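# Put the rolled necktie into the bin

## Task

Get the rolled necktie inside the bin and keep it rolled. Lower it in rather than tossing it, and open the fingers no higher than the bin's rim. The bin must stay upright and flat on the table. At the end, open the gripper and pull the arm away. The tie only counts as placed if it stays there once the robot no longer holds it.

## Robot and tools

ROBOT. There are two arms, left_arm and right_arm, each with a two-finger gripper. Their bases sit at left_arm (-0.042, +0.311, 0) m and right_arm (-0.044, -0.226, 0) m. Both face out over the table.

FRAME. Every position and orientation uses one scene frame. The origin is on the table top midway between the arms, +x points away from the robots over the table, +z points up, and left_arm is on the +y side. The arm names do not tell you which side of a camera image an arm appears on. Positions are in metres. Orientations are quaternions written w first (qw, qx, qy, qz).

GRIPPER. In the gripper's own frame the fingers extend along +z and close along y. The reported end_effector_position is the point between the finger pads, roughly 1 cm back from the fingertips.

ROW LAYOUT. A row is one flat list of 16 numbers covering both arms: left_arm x, y, z, qw, qx, qy, qz, opening, then right_arm in the same order. Send all 16 even if only one arm should move. Position and quaternion are an absolute pose in the scene frame, not an offset. Opening runs from -1 (closed) to +1 (fully open, 0.093 m).

execute_actions. The argument actions is a list holding at most one item. An empty list only returns the current state. An action is {"rows": [...], "steps": n}: each row is applied for one control step (1/30 s), n is at most 15 (default 15), and the last row repeats if there are fewer rows than steps. A wait is {"steps": n}, with n up to 300. It is counted from the previous result, so your reply time is part of it. The optional pictures flag (true or false) switches the camera images on or off. A call is rejected, and nothing is sent, if any target lies more than 0.6 m from that arm's last reported position along any gripper axis.

move. target is one 16-number row as above, giving absolute poses. speed is in m/s, from 0.002 to 0.5, default 0.25; turning is capped at twice that value in rad/s. Each gripper travels in a straight line, taking the shorter way round, and both paths finish together. A path lasts 0.5 to 10 s and is cut off at 10 s. The opening is applied when the move starts. Paths do not steer around objects or the other arm. Grippers can lag, stray, or overshoot the speed, above all near full reach. The result adds a move: line giving the ending (done, off_target, moving, held, fault) and any limits (paced means the pose sent was clipped; held means some steps were blocked, after which the arm may jump faster). It also gives each gripper's remaining distance to its pose.

wait. seconds from 0 to 10. It lets the simulation run with no new command.

zoom_image. camera is one of cam_high, cam_low, cam_roll_left, cam_roll_right, cam_left_wrist, cam_right_wrist. region is [x0, y0, x1, y1] in pixels of that 504x504 image, origin top-left, at most 504 by 504. It returns an enlarged view.

read_manual. Returns only licence text; it does nothing to the robot.

finished_scene. scene is the current scene's number. It closes the scene for good and reports whether the goal was met. Answering without any tool call also ends the run.

MOTION LIMITS. On each step the commanded pose is clipped to within 70 mm and 16 degrees of the measured pose. After an action ends, an arm keeps going only to its last clipped pose, so read the result and send the rest. Joint friction can leave a gripper up to about 31 mm short, and tiny corrections may not move it at all. Position is favoured over orientation when both cannot be met. To hold an orientation, resend the same quaternion every time rather than copying the drifting reported one. To keep an arm still, keep sending the pose it last reported, with the opening it should keep. Joint ranges (rad), base to gripper: -2.618 to 3.054, 0 to 3.142, 0 to 3.142, -1.571 to 1.571, -1.571 to 1.571, -2.094 to 2.094.

GRIPPING. grip_measured shows the finger motor on the same -1 to +1 scale. The pads meet near -0.94, and each millimetre of object width adds about 0.0208. Each gripper has its own fixed error of up to 0.02. The further your number is below an object's width reading, the harder the pads squeeze, up to roughly 50 to 62 N per pad. Keep sending the closing number for as long as you want to hold. The gripper value at the end of Joint positions is the opening in metres, clipped at zero.

RESULTS. The state line reads left_arm: … | right_arm: … with each gripper's position and quaternion; at long reach the printed position may be off. A pose unreachable line means the clearance check altered or blocked that arm's command. HELD marks the steps where that happened. A Hand target line shows where the controller is currently driving each gripper. Joint torques include offsets and noise. MOTOR HOT appears from 75 °C. At 90 °C the arm is halted for 10 s, and at 100 °C it goes limp and falls; both show as OVER-TEMPERATURE FAULT. So don't hold loads longer than needed.

AVOID. Throwing the tie or releasing it above the rim. Tipping or shoving the bin. Knocking any rigid object off the table, which means failure. Arms hitting or pressing each other. Fast contacts or targets placed far beyond a contact point, since both press harder. Drops, slips and slams. Replies take simulated time while the robot sits idle.

Each tool is called as name(argument=value, ...) on one line, values as JSON.

## Session

execute_actions(actions=[])

Scene clock: 0.00 s of 4800.00 s.
left_arm: end_effector_position=(+0.3270, +0.2559, +0.4103) grip_measured=+1.000 end_effector_quat_wxyz=(+0.711, +0.058, +0.699, -0.046) | right_arm: end_effector_position=(+0.3329, -0.2163, +0.3966) grip_measured=+1.000 end_effector_quat_wxyz=(+0.703, -0.002, +0.711, +0.012)
Joint positions: left_arm=[ 0.003  1.044  1.062 -0.002 -0.001  0.017  0.093] | right_arm=[0.014 1.051 1.038 0.    0.009 0.015 0.093]
Joint velocities: left_arm=[-0.017 -0.002 -0.022 -0.037 -0.022 -0.11   0.   ] | right_arm=[ 0.002 -0.017  0.017  0.007 -0.007  0.007  0.   ]
Joint torques (N m, as the arm reports them, + toward a larger angle): no reading
Motor temperatures (°C, as the motors report them): left_arm=[27 24 27 24 26 25] | right_arm=[25 26 27 27 23 25]
Hand target (left_arm): +0.327, +0.256, +0.410; +0.711, +0.058, +0.699, -0.046
Hand target (right_arm): +0.333, -0.216, +0.397; +0.703, -0.002, +0.711, +0.012

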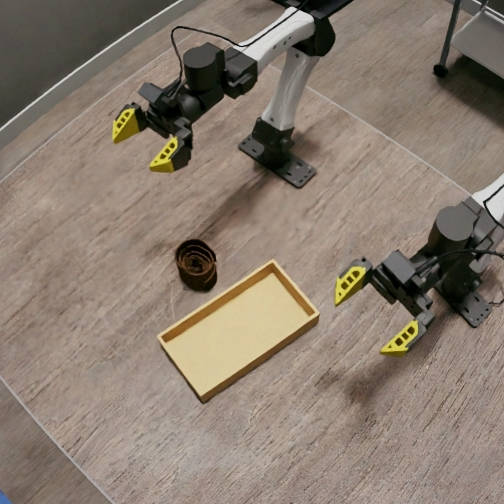

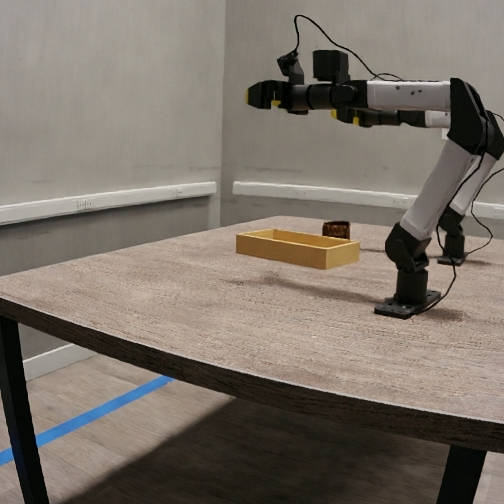

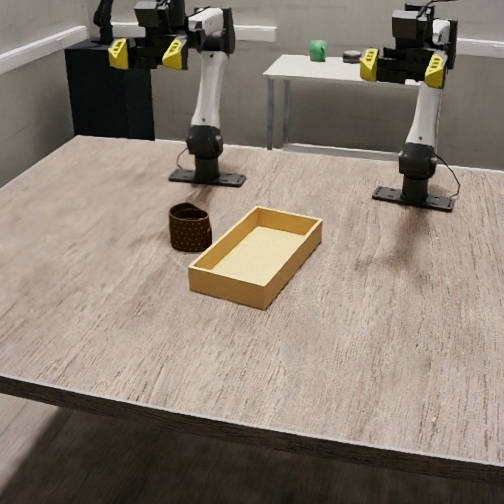

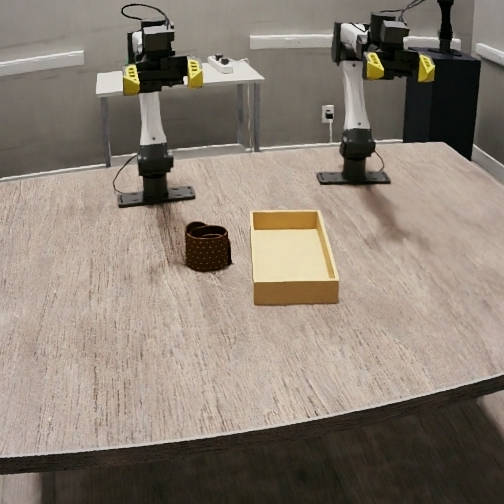

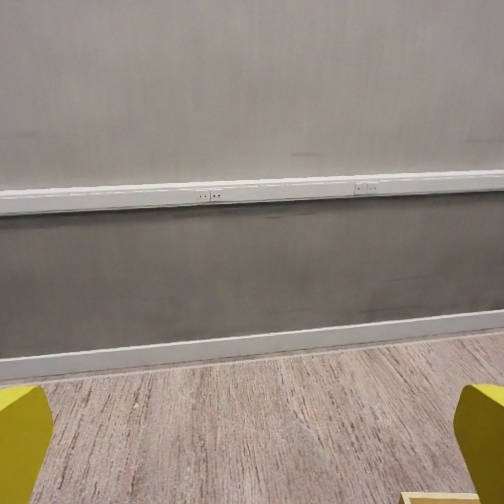

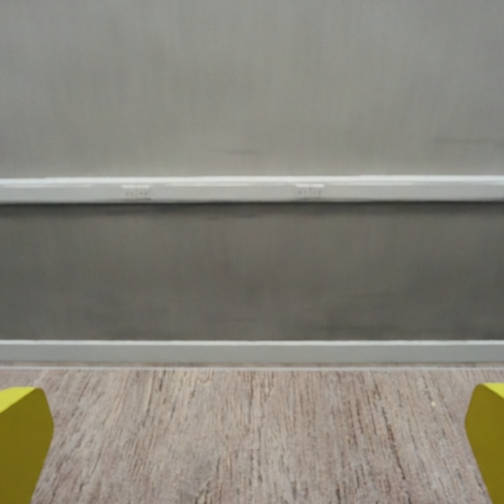

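move(target=[0.327,0.256,0.41,0.711,0.058,0.699,-0.046,1,0.285,-0.117,0.2,0,0,1,0,1])

Scene clock: 6.77 s of 4800.00 s.
left_arm: end_effector_position=(+0.3270, +0.2559, +0.4103) grip_measured=+1.000 end_effector_quat_wxyz=(+0.711, +0.058, +0.699, -0.046) | right_arm: end_effector_position=(+0.2860, -0.1230, +0.2061) grip_measured=+1.000 end_effector_quat_wxyz=(+0.049, +0.006, +0.999, -0.004)
Joint positions: left_arm=[ 0.003  1.044  1.062 -0.002 -0.001  0.017  0.093] | right_arm=[ 0.306  1.814  1.887 -1.553  0.039  0.331  0.093]
Joint velocities: left_arm=[ 0.002  0.002  0.017 -0.037 -0.007 -0.022  0.   ] | right_arm=[-0.002 -0.002 -0.017 -0.007  0.007 -0.022  0.   ]
Joint torques (N m, as the arm reports them, + toward a larger angle): left_arm=[-0.3  -3.4   8.55  2.78 -0.05 -0.03] | right_arm=[ 1.36 -9.05  6.74  0.51 -0.11 -0.08]
Motor temperatures (°C, as the motors report them): left_arm=[27 24 28 26 26 25] | right_arm=[25 27 28 28 23 25]
Hand target (left_arm): +0.327, +0.256, +0.410; +0.711, +0.058, +0.699, -0.046
Hand target (right_arm): +0.281, -0.118, +0.202; +0.033, +0.003, +0.999, -0.003
Off the commanded pose (left_arm): 0.000 m, 0 deg.
Off the commanded pose (right_arm): 0.009 m, 6 deg.
joint sent to its limit (right arm) — the command would take joint 4 (wrist pitch) past its lower limit, so that joint was sent only as far as its limit.
After step 90, 0.23 s passed at rest.
move: off_target (right_arm)

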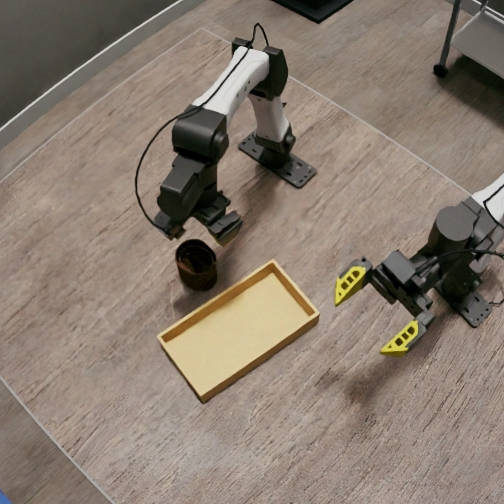

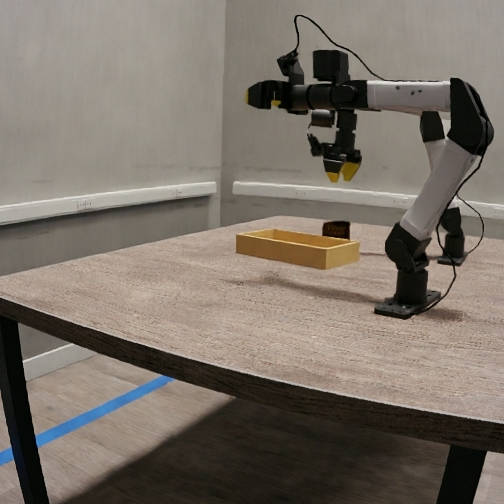

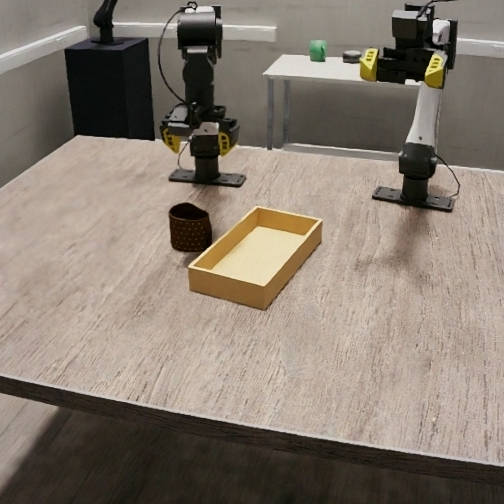

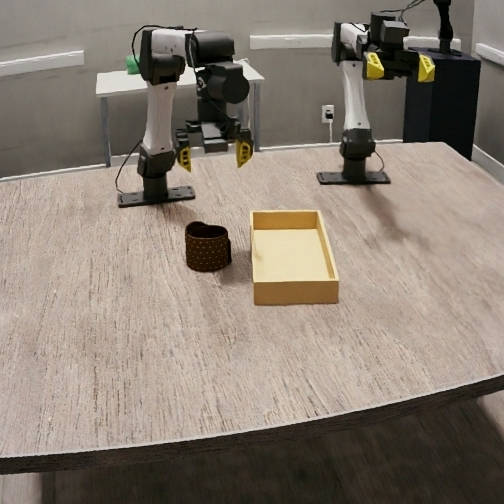

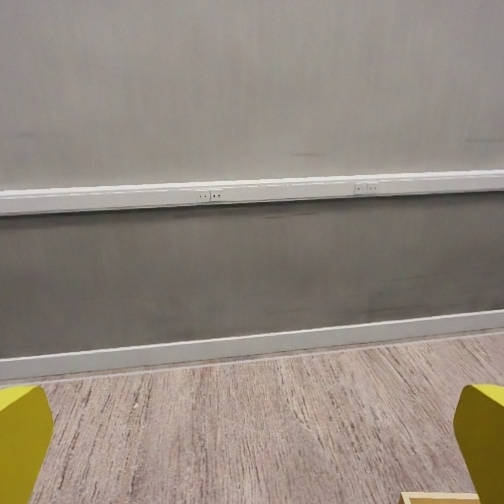

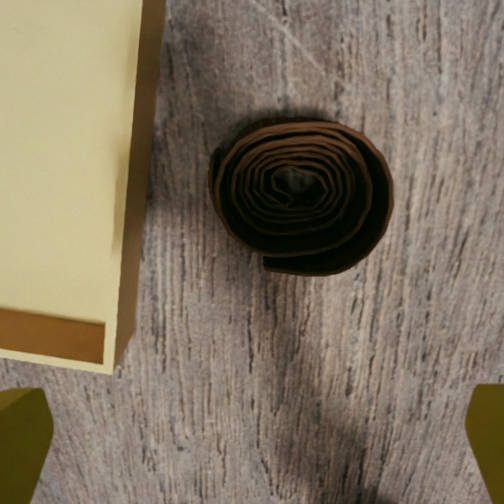

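move(target=[0.327,0.256,0.41,0.711,0.058,0.699,-0.046,1,0.326,-0.143,0.12,0,0,1,0,1])

Scene clock: 10.40 s of 4800.00 s.
left_arm: end_effector_position=(+0.3270, +0.2559, +0.4103) grip_measured=+1.000 end_effector_quat_wxyz=(+0.711, +0.058, +0.699, -0.046) | right_arm: end_effector_position=(+0.3216, -0.1421, +0.1194) grip_measured=+1.000 end_effector_quat_wxyz=(-0.009, -0.001, +1.000, -0.008)
Joint positions: left_arm=[ 0.003  1.044  1.062 -0.002 -0.001  0.017  0.093] | right_arm=[ 0.215  1.993  1.782 -1.382  0.01   0.227  0.093]
Joint velocities: left_arm=[ 0.007  0.002  0.002 -0.022 -0.022 -0.037  0.   ] | right_arm=[-0.007  0.002 -0.017  0.051  0.051 -0.051  0.   ]
Joint torques (N m, as the arm reports them, + toward a larger angle): left_arm=[-0.28 -3.4   8.55  2.79 -0.06 -0.04] | right_arm=[  0.04 -12.62   6.41   0.51  -0.1   -0.13]
Motor temperatures (°C, as the motors report them): left_arm=[27 24 29 27 26 25] | right_arm=[25 27 28 28 23 25]
Hand target (left_arm): +0.327, +0.256, +0.410; +0.711, +0.058, +0.699, -0.046
Hand target (right_arm): +0.325, -0.143, +0.120; -0.001, -0.001, +1.000, -0.000
Off the commanded pose (left_arm): 0.000 m, 0 deg.
Off the commanded pose (right_arm): 0.005 m, 1 deg.
move: done

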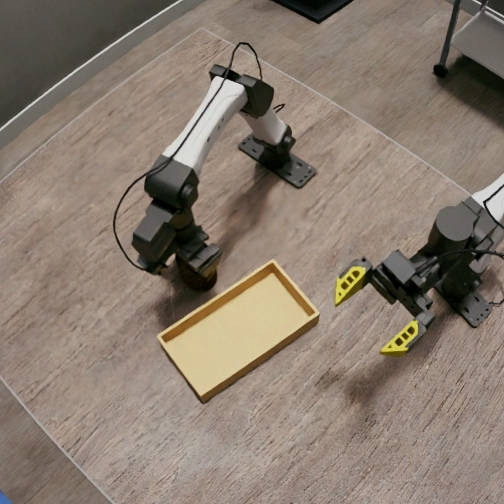

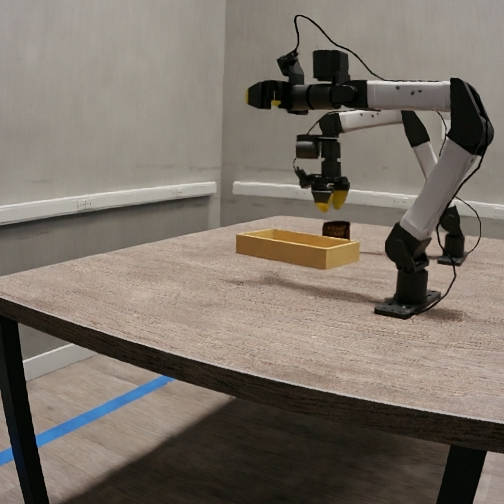

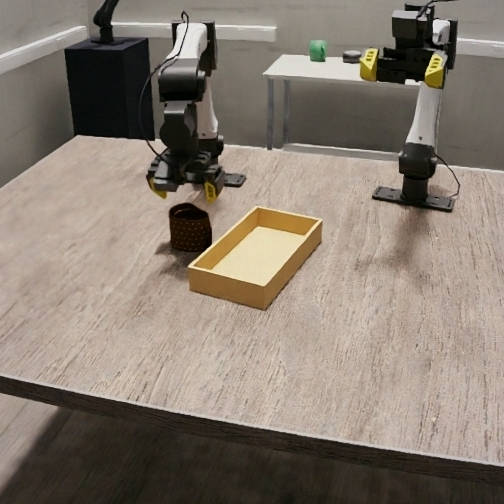

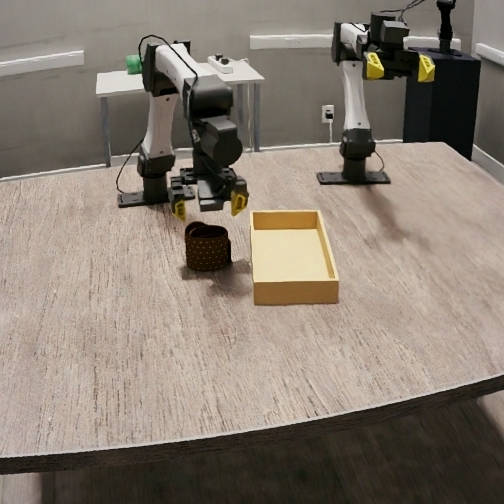

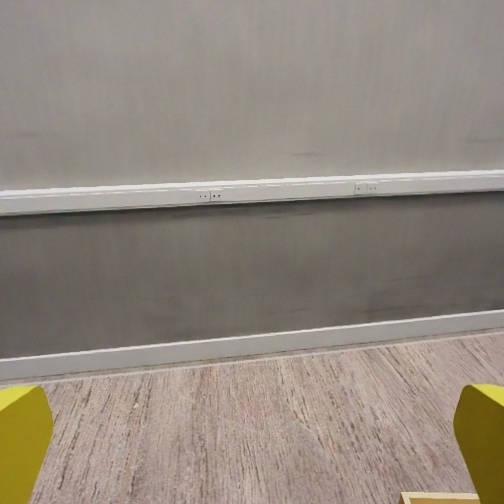

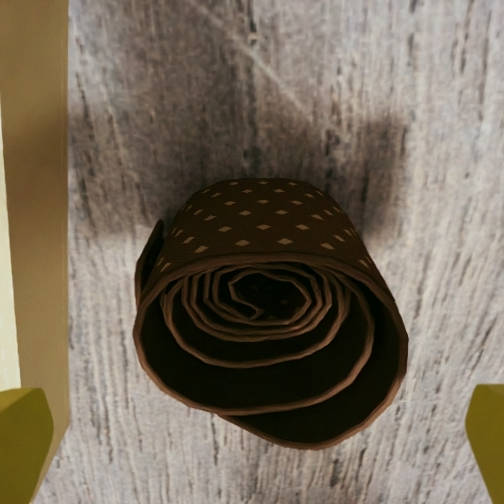

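move(target=[0.327,0.256,0.41,0.711,0.058,0.699,-0.046,1,0.32,-0.147,0.03,0,0,1,0,1], speed=0.1)

move(target=[0.327,0.256,0.41,0.711,0.058,0.699,-0.046,1,0.32,-0.147,0.03,0,0,1,0,-0.2])

move(target=[0.327,0.256,0.41,0.711,0.058,0.699,-0.046,1,0.32,-0.147,0.14,0,0,1,0,-0.2], speed=0.15)

Scene clock: 21.17 s of 4800.00 s.
left_arm: end_effector_position=(+0.3270, +0.2559, +0.4103) grip_measured=+1.000 end_effector_quat_wxyz=(+0.711, +0.058, +0.699, -0.046) | right_arm: end_effector_position=(+0.3196, -0.1423, +0.0401) grip_measured=+1.000 end_effector_quat_wxyz=(+0.007, -0.005, +1.000, -0.003)
Joint positions: left_arm=[ 0.003  1.044  1.062 -0.002 -0.001  0.017  0.093] | right_arm=[ 0.215  1.993  1.464 -1.029  0.009  0.219  0.093]
Joint velocities: left_arm=[ 0.012 -0.007 -0.012 -0.022  0.051  0.022  0.   ] | right_arm=[-0.012 -0.012 -0.007 -0.066 -0.037 -0.066  0.   ]
Joint torques (N m, as the arm reports them, + toward a larger angle): left_arm=[-0.3  -3.4   8.55  2.78 -0.05 -0.03] | right_arm=[ -0.6  -10.65   5.51   0.63  -0.13  -0.08]
Motor temperatures (°C, as the motors report them): left_arm=[27 24 31 29 26 25] | right_arm=[25 32 29 28 23 25]
Hand target (left_arm): +0.327, +0.256, +0.410; +0.711, +0.058, +0.699, -0.046
Hand target (right_arm): +0.319, -0.147, +0.030; -0.000, +0.000, +1.000, +0.000
Off the commanded pose (left_arm): 0.000 m, 0 deg.
Off the commanded pose (right_arm): 0.011 m, 1 deg.
After step 90, 6.27 s passed at rest.
move: off_target (right_arm)

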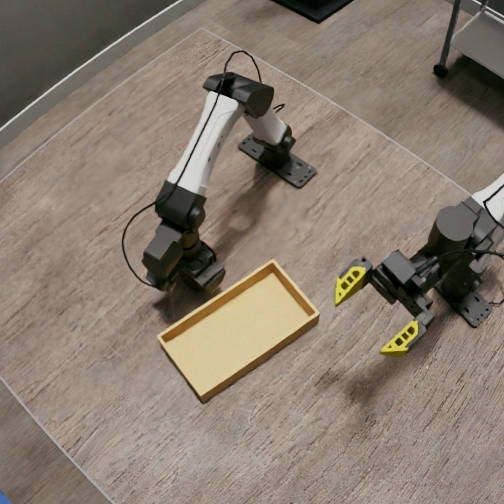

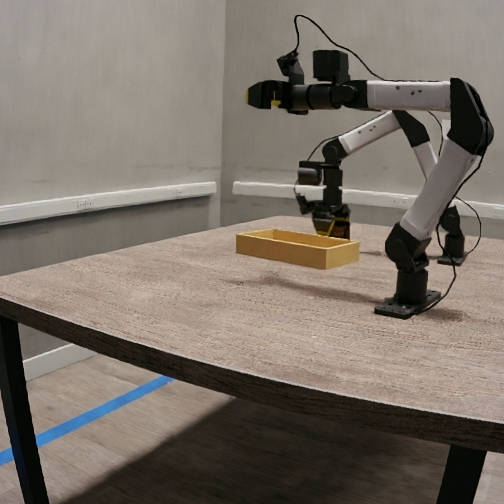

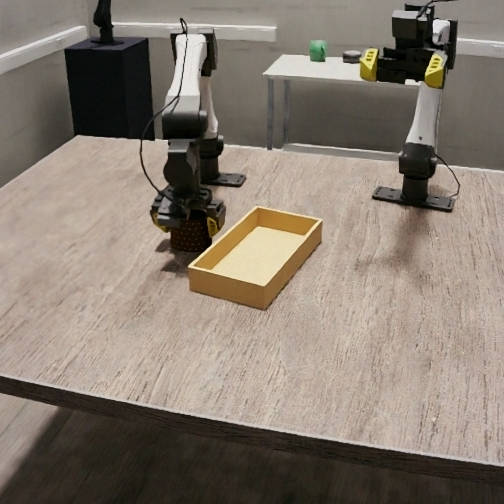

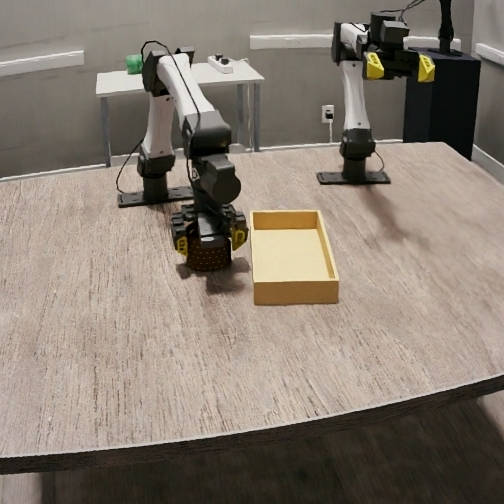

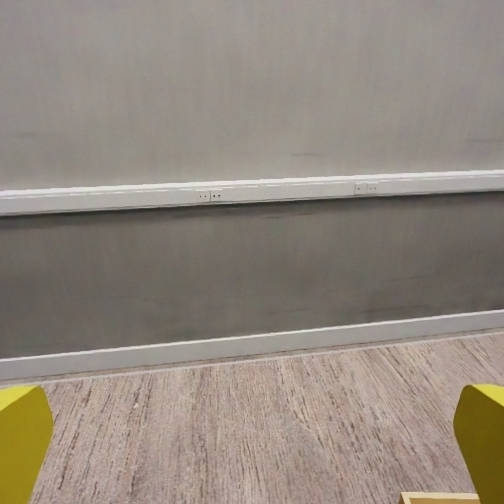

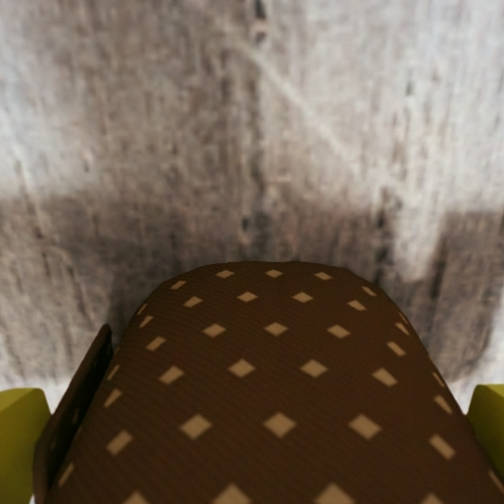

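Scene clock: 21.87 s of 4800.00 s.
left_arm: end_effector_position=(+0.3270, +0.2559, +0.4103) grip_measured=+1.000 end_effector_quat_wxyz=(+0.711, +0.058, +0.699, -0.046) | right_arm: end_effector_position=(+0.3196, -0.1423, +0.0401) grip_measured=-0.190 end_effector_quat_wxyz=(+0.007, -0.005, +1.000, -0.003)
Joint positions: left_arm=[ 0.003  1.044  1.062 -0.002 -0.001  0.017  0.093] | right_arm=[ 0.215  1.993  1.464 -1.029  0.009  0.219  0.036]
Joint velocities: left_arm=[ 0.002  0.002 -0.027 -0.022 -0.007 -0.022  0.   ] | right_arm=[ 0.012 -0.007  0.022 -0.051 -0.051  0.007 -0.001]
Joint torques (N m, as the arm reports them, + toward a larger angle): left_arm=[-0.3  -3.43  8.53  2.78 -0.05 -0.03] | right_arm=[ -0.82 -10.47   5.87   0.57  -0.09  -0.18]
Motor temperatures (°C, as the motors report them): left_arm=[27 24 31 29 26 25] | right_arm=[25 32 29 28 23 25]
Hand target (left_arm): +0.327, +0.256, +0.410; +0.711, +0.058, +0.699, -0.046
Hand target (right_arm): +0.320, -0.147, +0.030; -0.000, -0.000, +1.000, -0.000
Off the commanded pose (left_arm): 0.000 m, 0 deg.
Off the commanded pose (right_arm): 0.011 m, 1 deg.
move: off_target (right_arm)

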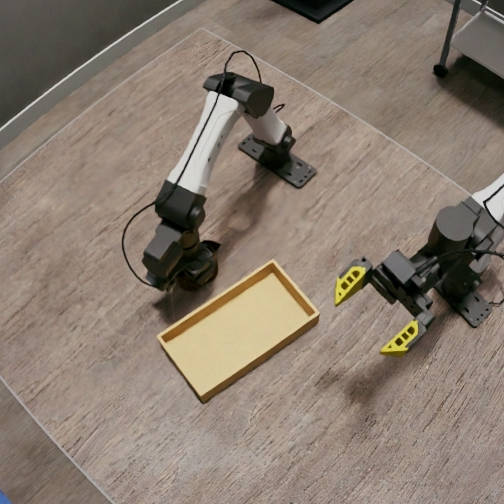

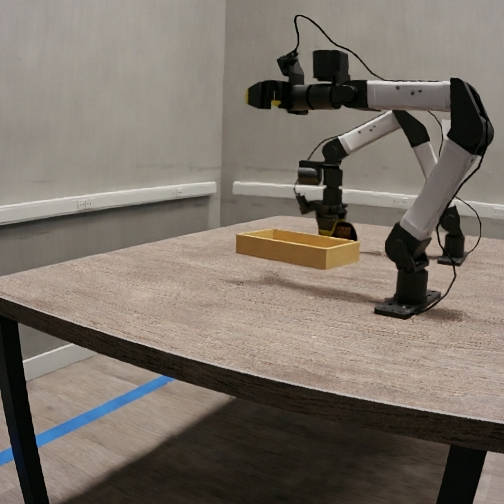

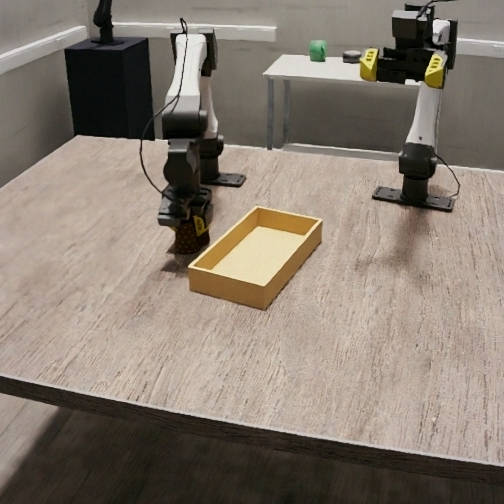

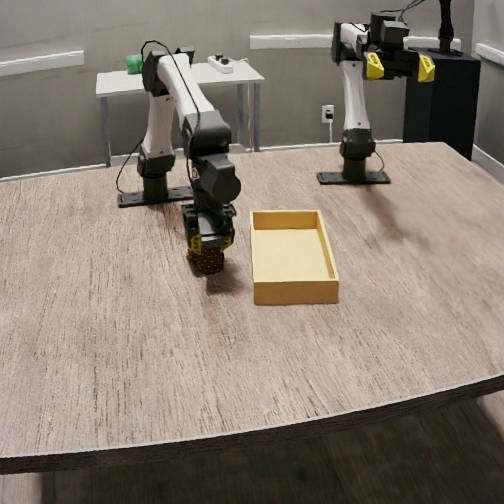

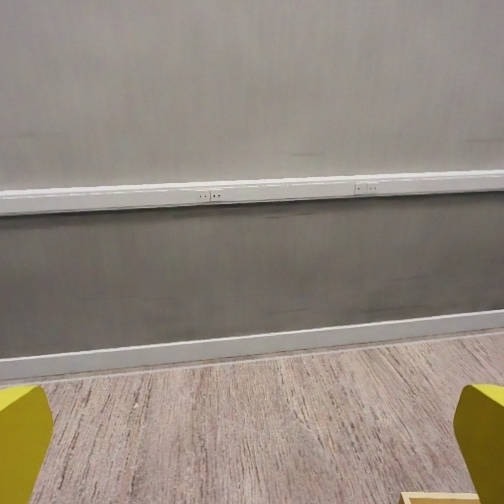

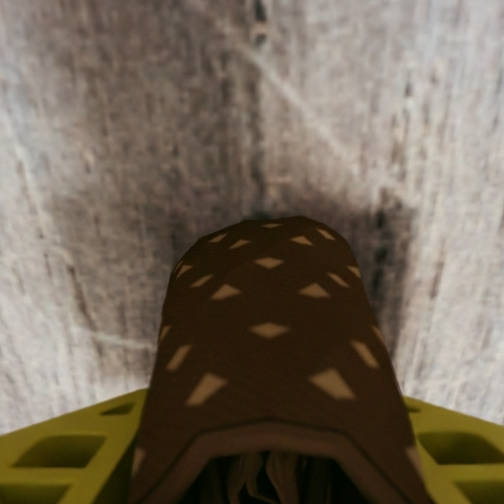

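Scene clock: 23.17 s of 4800.00 s.
left_arm: end_effector_position=(+0.3270, +0.2559, +0.4103) grip_measured=+1.000 end_effector_quat_wxyz=(+0.711, +0.058, +0.699, -0.046) | right_arm: end_effector_position=(+0.3207, -0.1420, +0.1356) grip_measured=-0.190 end_effector_quat_wxyz=(+0.002, -0.005, +1.000, -0.004)
Joint positions: left_arm=[ 0.003  1.044  1.062 -0.002 -0.001  0.017  0.093] | right_arm=[ 0.215  1.969  1.813 -1.413  0.009  0.219  0.036]
Joint velocities: left_arm=[-0.002 -0.002 -0.032  0.037 -0.022  0.007  0.   ] | right_arm=[-0.007  0.017 -0.002 -0.022  0.007 -0.007  0.   ]
Joint torques (N m, as the arm reports them, + toward a larger angle): left_arm=[-0.29 -3.41  8.52  2.79 -0.05 -0.03] | right_arm=[ -0.77 -12.     8.19   0.26  -0.11  -0.17]
Motor temperatures (°C, as the motors report them): left_arm=[27 24 31 29 26 25] | right_arm=[25 32 29 28 23 25]
Hand target (left_arm): +0.327, +0.256, +0.410; +0.711, +0.058, +0.699, -0.046
Hand target (right_arm): +0.321, -0.147, +0.140; +0.000, +0.000, +1.000, -0.000
Off the commanded pose (left_arm): 0.000 m, 0 deg.
Off the commanded pose (right_arm): 0.007 m, 1 deg.
move: done

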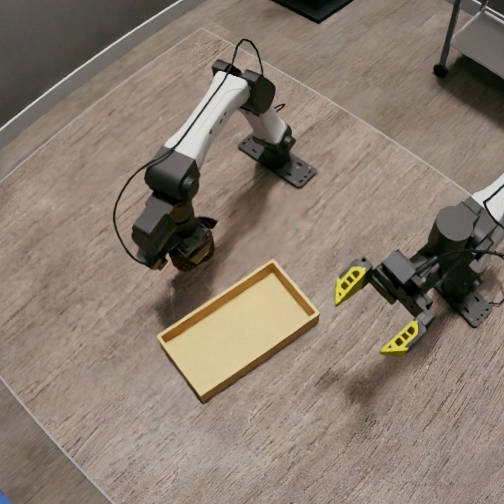

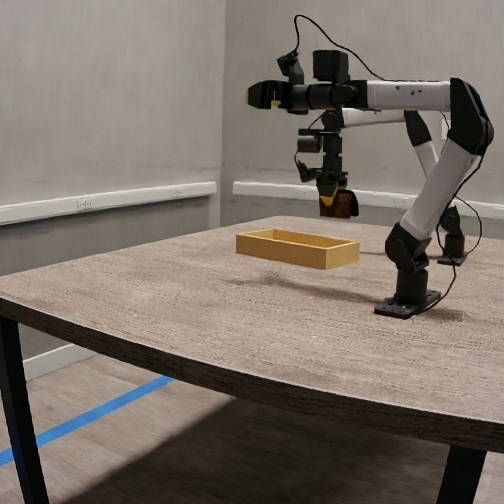

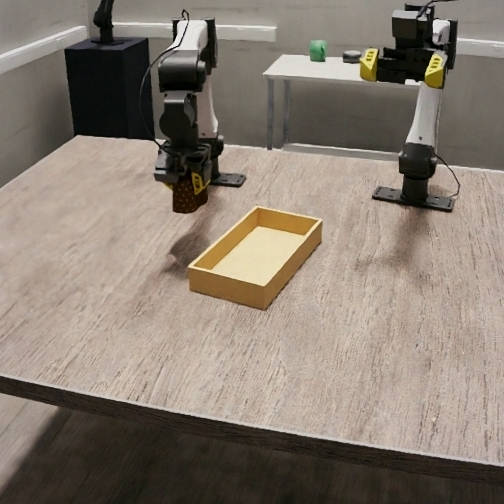

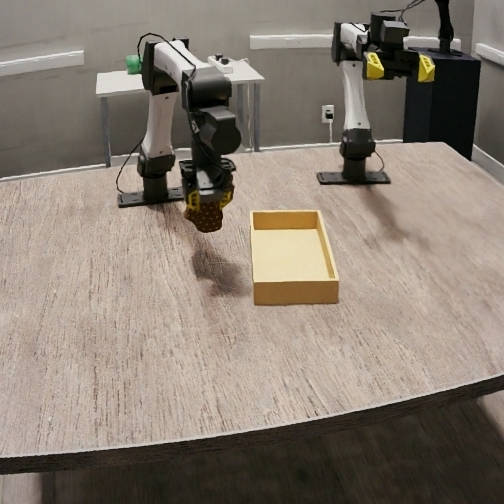

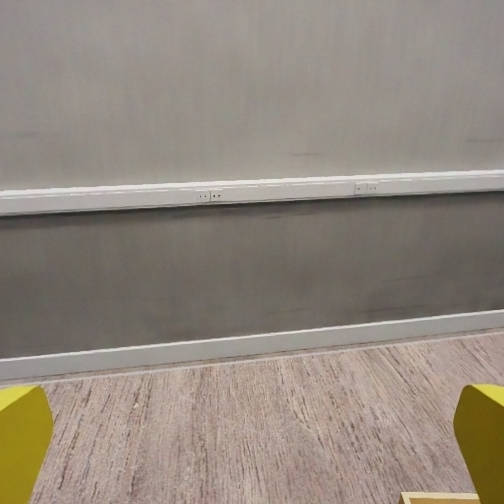

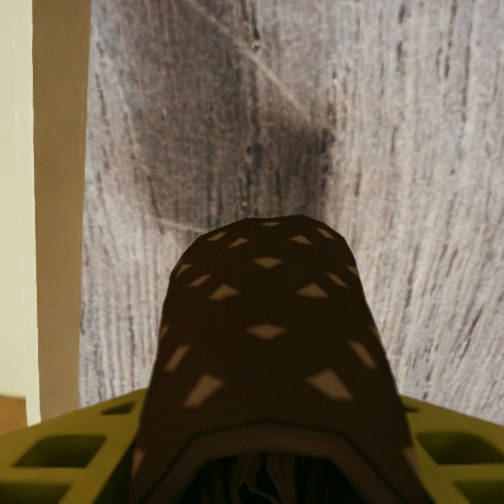

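Bin wall at about y=-0.06; width ~0.16, so centre ≈0.02.

move(target=[0.327,0.256,0.41,0.711,0.058,0.699,-0.046,1,0.35,0.025,0.14,0,0,1,0,-0.2], speed=0.15)

move(target=[0.327,0.256,0.41,0.711,0.058,0.699,-0.046,1,0.35,0.025,0.045,0,0,1,0,-0.2], speed=0.1)

Scene clock: 26.93 s of 4800.00 s.
left_arm: end_effector_position=(+0.3270, +0.2559, +0.4103) grip_measured=+1.000 end_effector_quat_wxyz=(+0.711, +0.058, +0.699, -0.046) | right_arm: end_effector_position=(+0.3498, +0.0237, +0.1392) grip_measured=-0.190 end_effector_quat_wxyz=(+0.041, -0.003, +0.999, +0.021)
Joint positions: left_arm=[ 0.003  1.044  1.062 -0.002 -0.001  0.017  0.093] | right_arm=[ 0.553  2.343  2.416 -1.553  0.009  0.562  0.036]
Joint velocities: left_arm=[-0.007 -0.002 -0.002  0.007 -0.051  0.051  0.   ] | right_arm=[-0.007 -0.007 -0.007 -0.095 -0.007 -0.007 -0.001]
Joint torques (N m, as the arm reports them, + toward a larger angle): left_arm=[-0.26 -3.41  8.55  2.78 -0.05 -0.03] | right_arm=[  0.58 -14.68   8.11   0.39  -0.08  -0.06]
Motor temperatures (°C, as the motors report them): left_arm=[27 24 32 29 26 25] | right_arm=[25 33 30 27 23 25]
Hand target (left_arm): +0.327, +0.256, +0.410; +0.711, +0.058, +0.699, -0.046
Hand target (right_arm): +0.348, +0.025, +0.139; +0.037, +0.000, +0.999, +0.020
Off the commanded pose (left_arm): 0.000 m, 0 deg.
Off the commanded pose (right_arm): 0.002 m, 5 deg.
joint sent to its limit (right arm) — the command would take joint 4 (wrist pitch) past its lower limit, so that joint was sent only as far as its limit.
move: off_target (right_arm)

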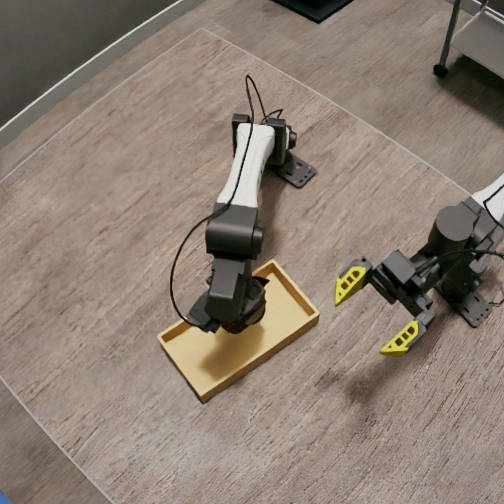

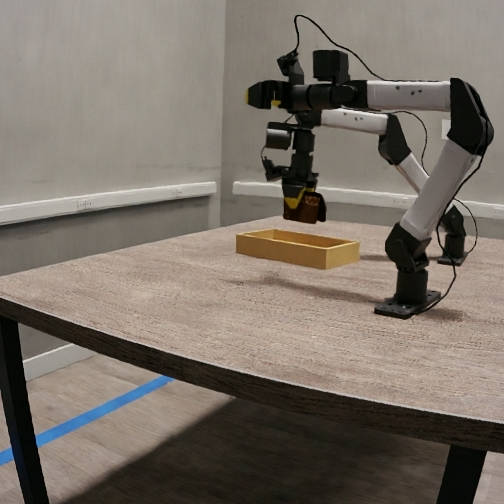

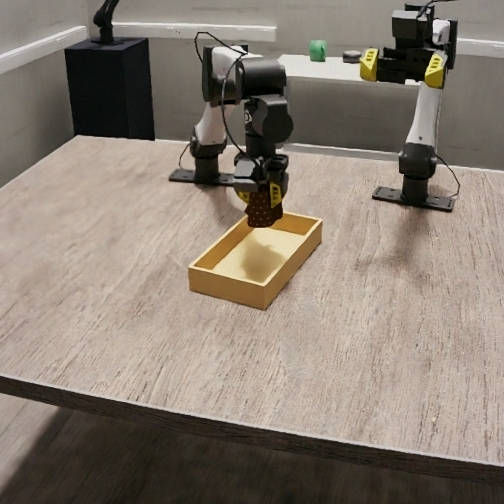

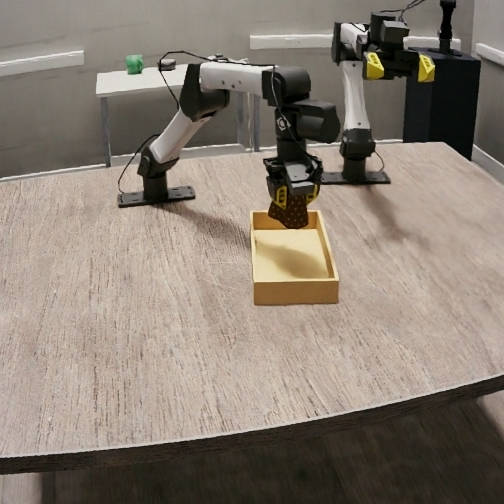

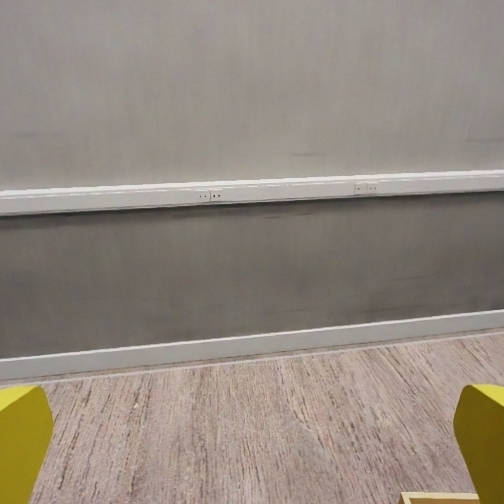

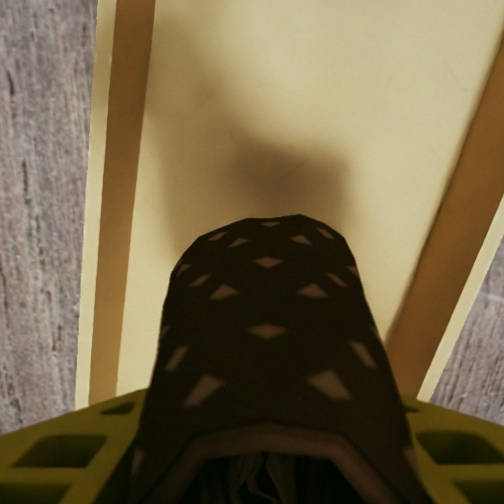

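Scene clock: 28.33 s of 4800.00 s.
left_arm: end_effector_position=(+0.3270, +0.2559, +0.4103) grip_measured=+1.000 end_effector_quat_wxyz=(+0.711, +0.058, +0.699, -0.046) | right_arm: end_effector_position=(+0.3485, +0.0228, +0.0501) grip_measured=-0.190 end_effector_quat_wxyz=(+0.001, -0.003, +1.000, -0.005)
Joint positions: left_arm=[ 0.003  1.044  1.062 -0.002 -0.001  0.017  0.093] | right_arm=[ 0.553  2.391  2.146 -1.329  0.009  0.562  0.036]
Joint velocities: left_arm=[-0.002 -0.017 -0.037 -0.022 -0.037 -0.007  0.   ] | right_arm=[-0.017  0.002 -0.007  0.081 -0.037  0.007 -0.002]
Joint torques (N m, as the arm reports them, + toward a larger angle): left_arm=[-0.32 -3.42  8.55  2.78 -0.06 -0.03] | right_arm=[  0.4  -15.58   5.88   0.54  -0.05  -0.03]
Motor temperatures (°C, as the motors report them): left_arm=[27 24 32 29 26 25] | right_arm=[25 34 30 27 23 25]
Hand target (left_arm): +0.327, +0.256, +0.410; +0.711, +0.058, +0.699, -0.046
Hand target (right_arm): +0.349, +0.024, +0.045; +0.000, -0.000, +1.000, -0.001
Off the commanded pose (left_arm): 0.000 m, 0 deg.
Off the commanded pose (right_arm): 0.006 m, 1 deg.
move: done

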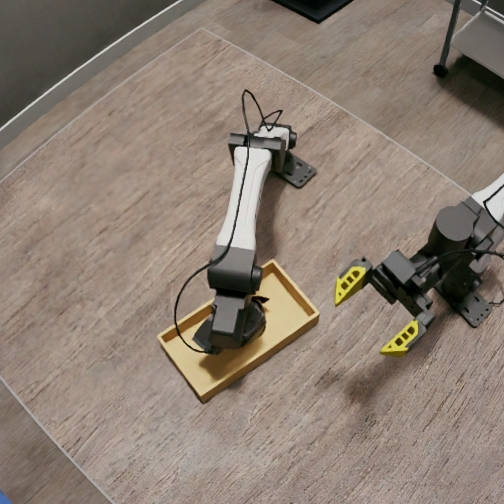

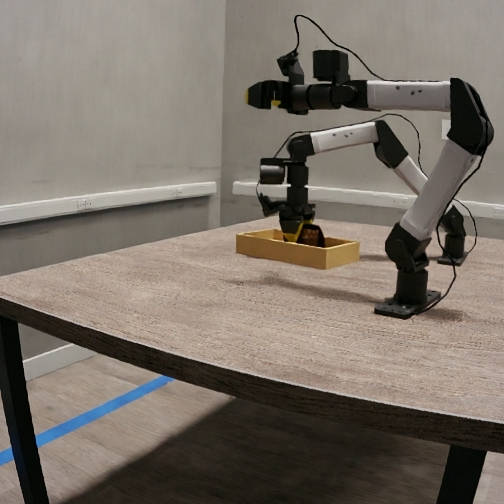

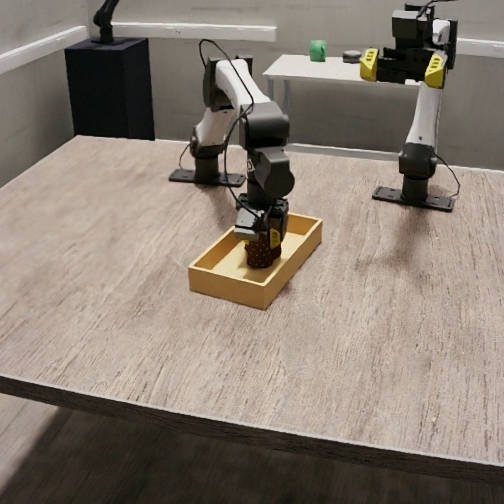

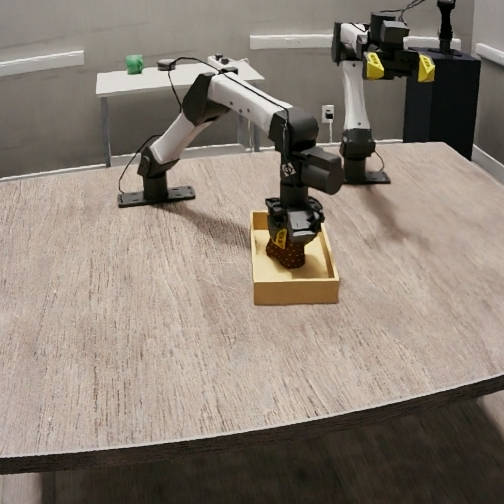

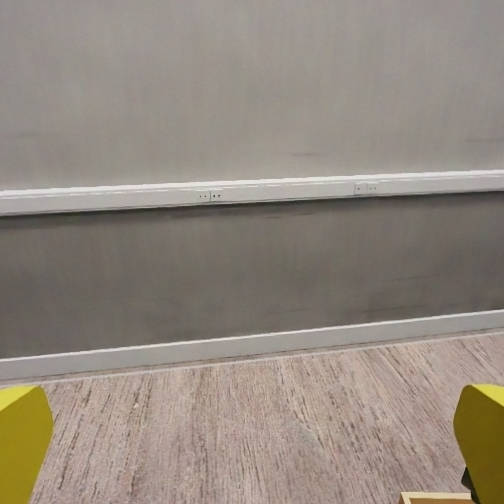

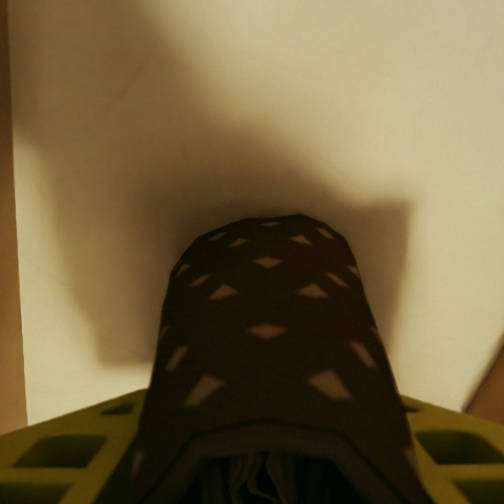

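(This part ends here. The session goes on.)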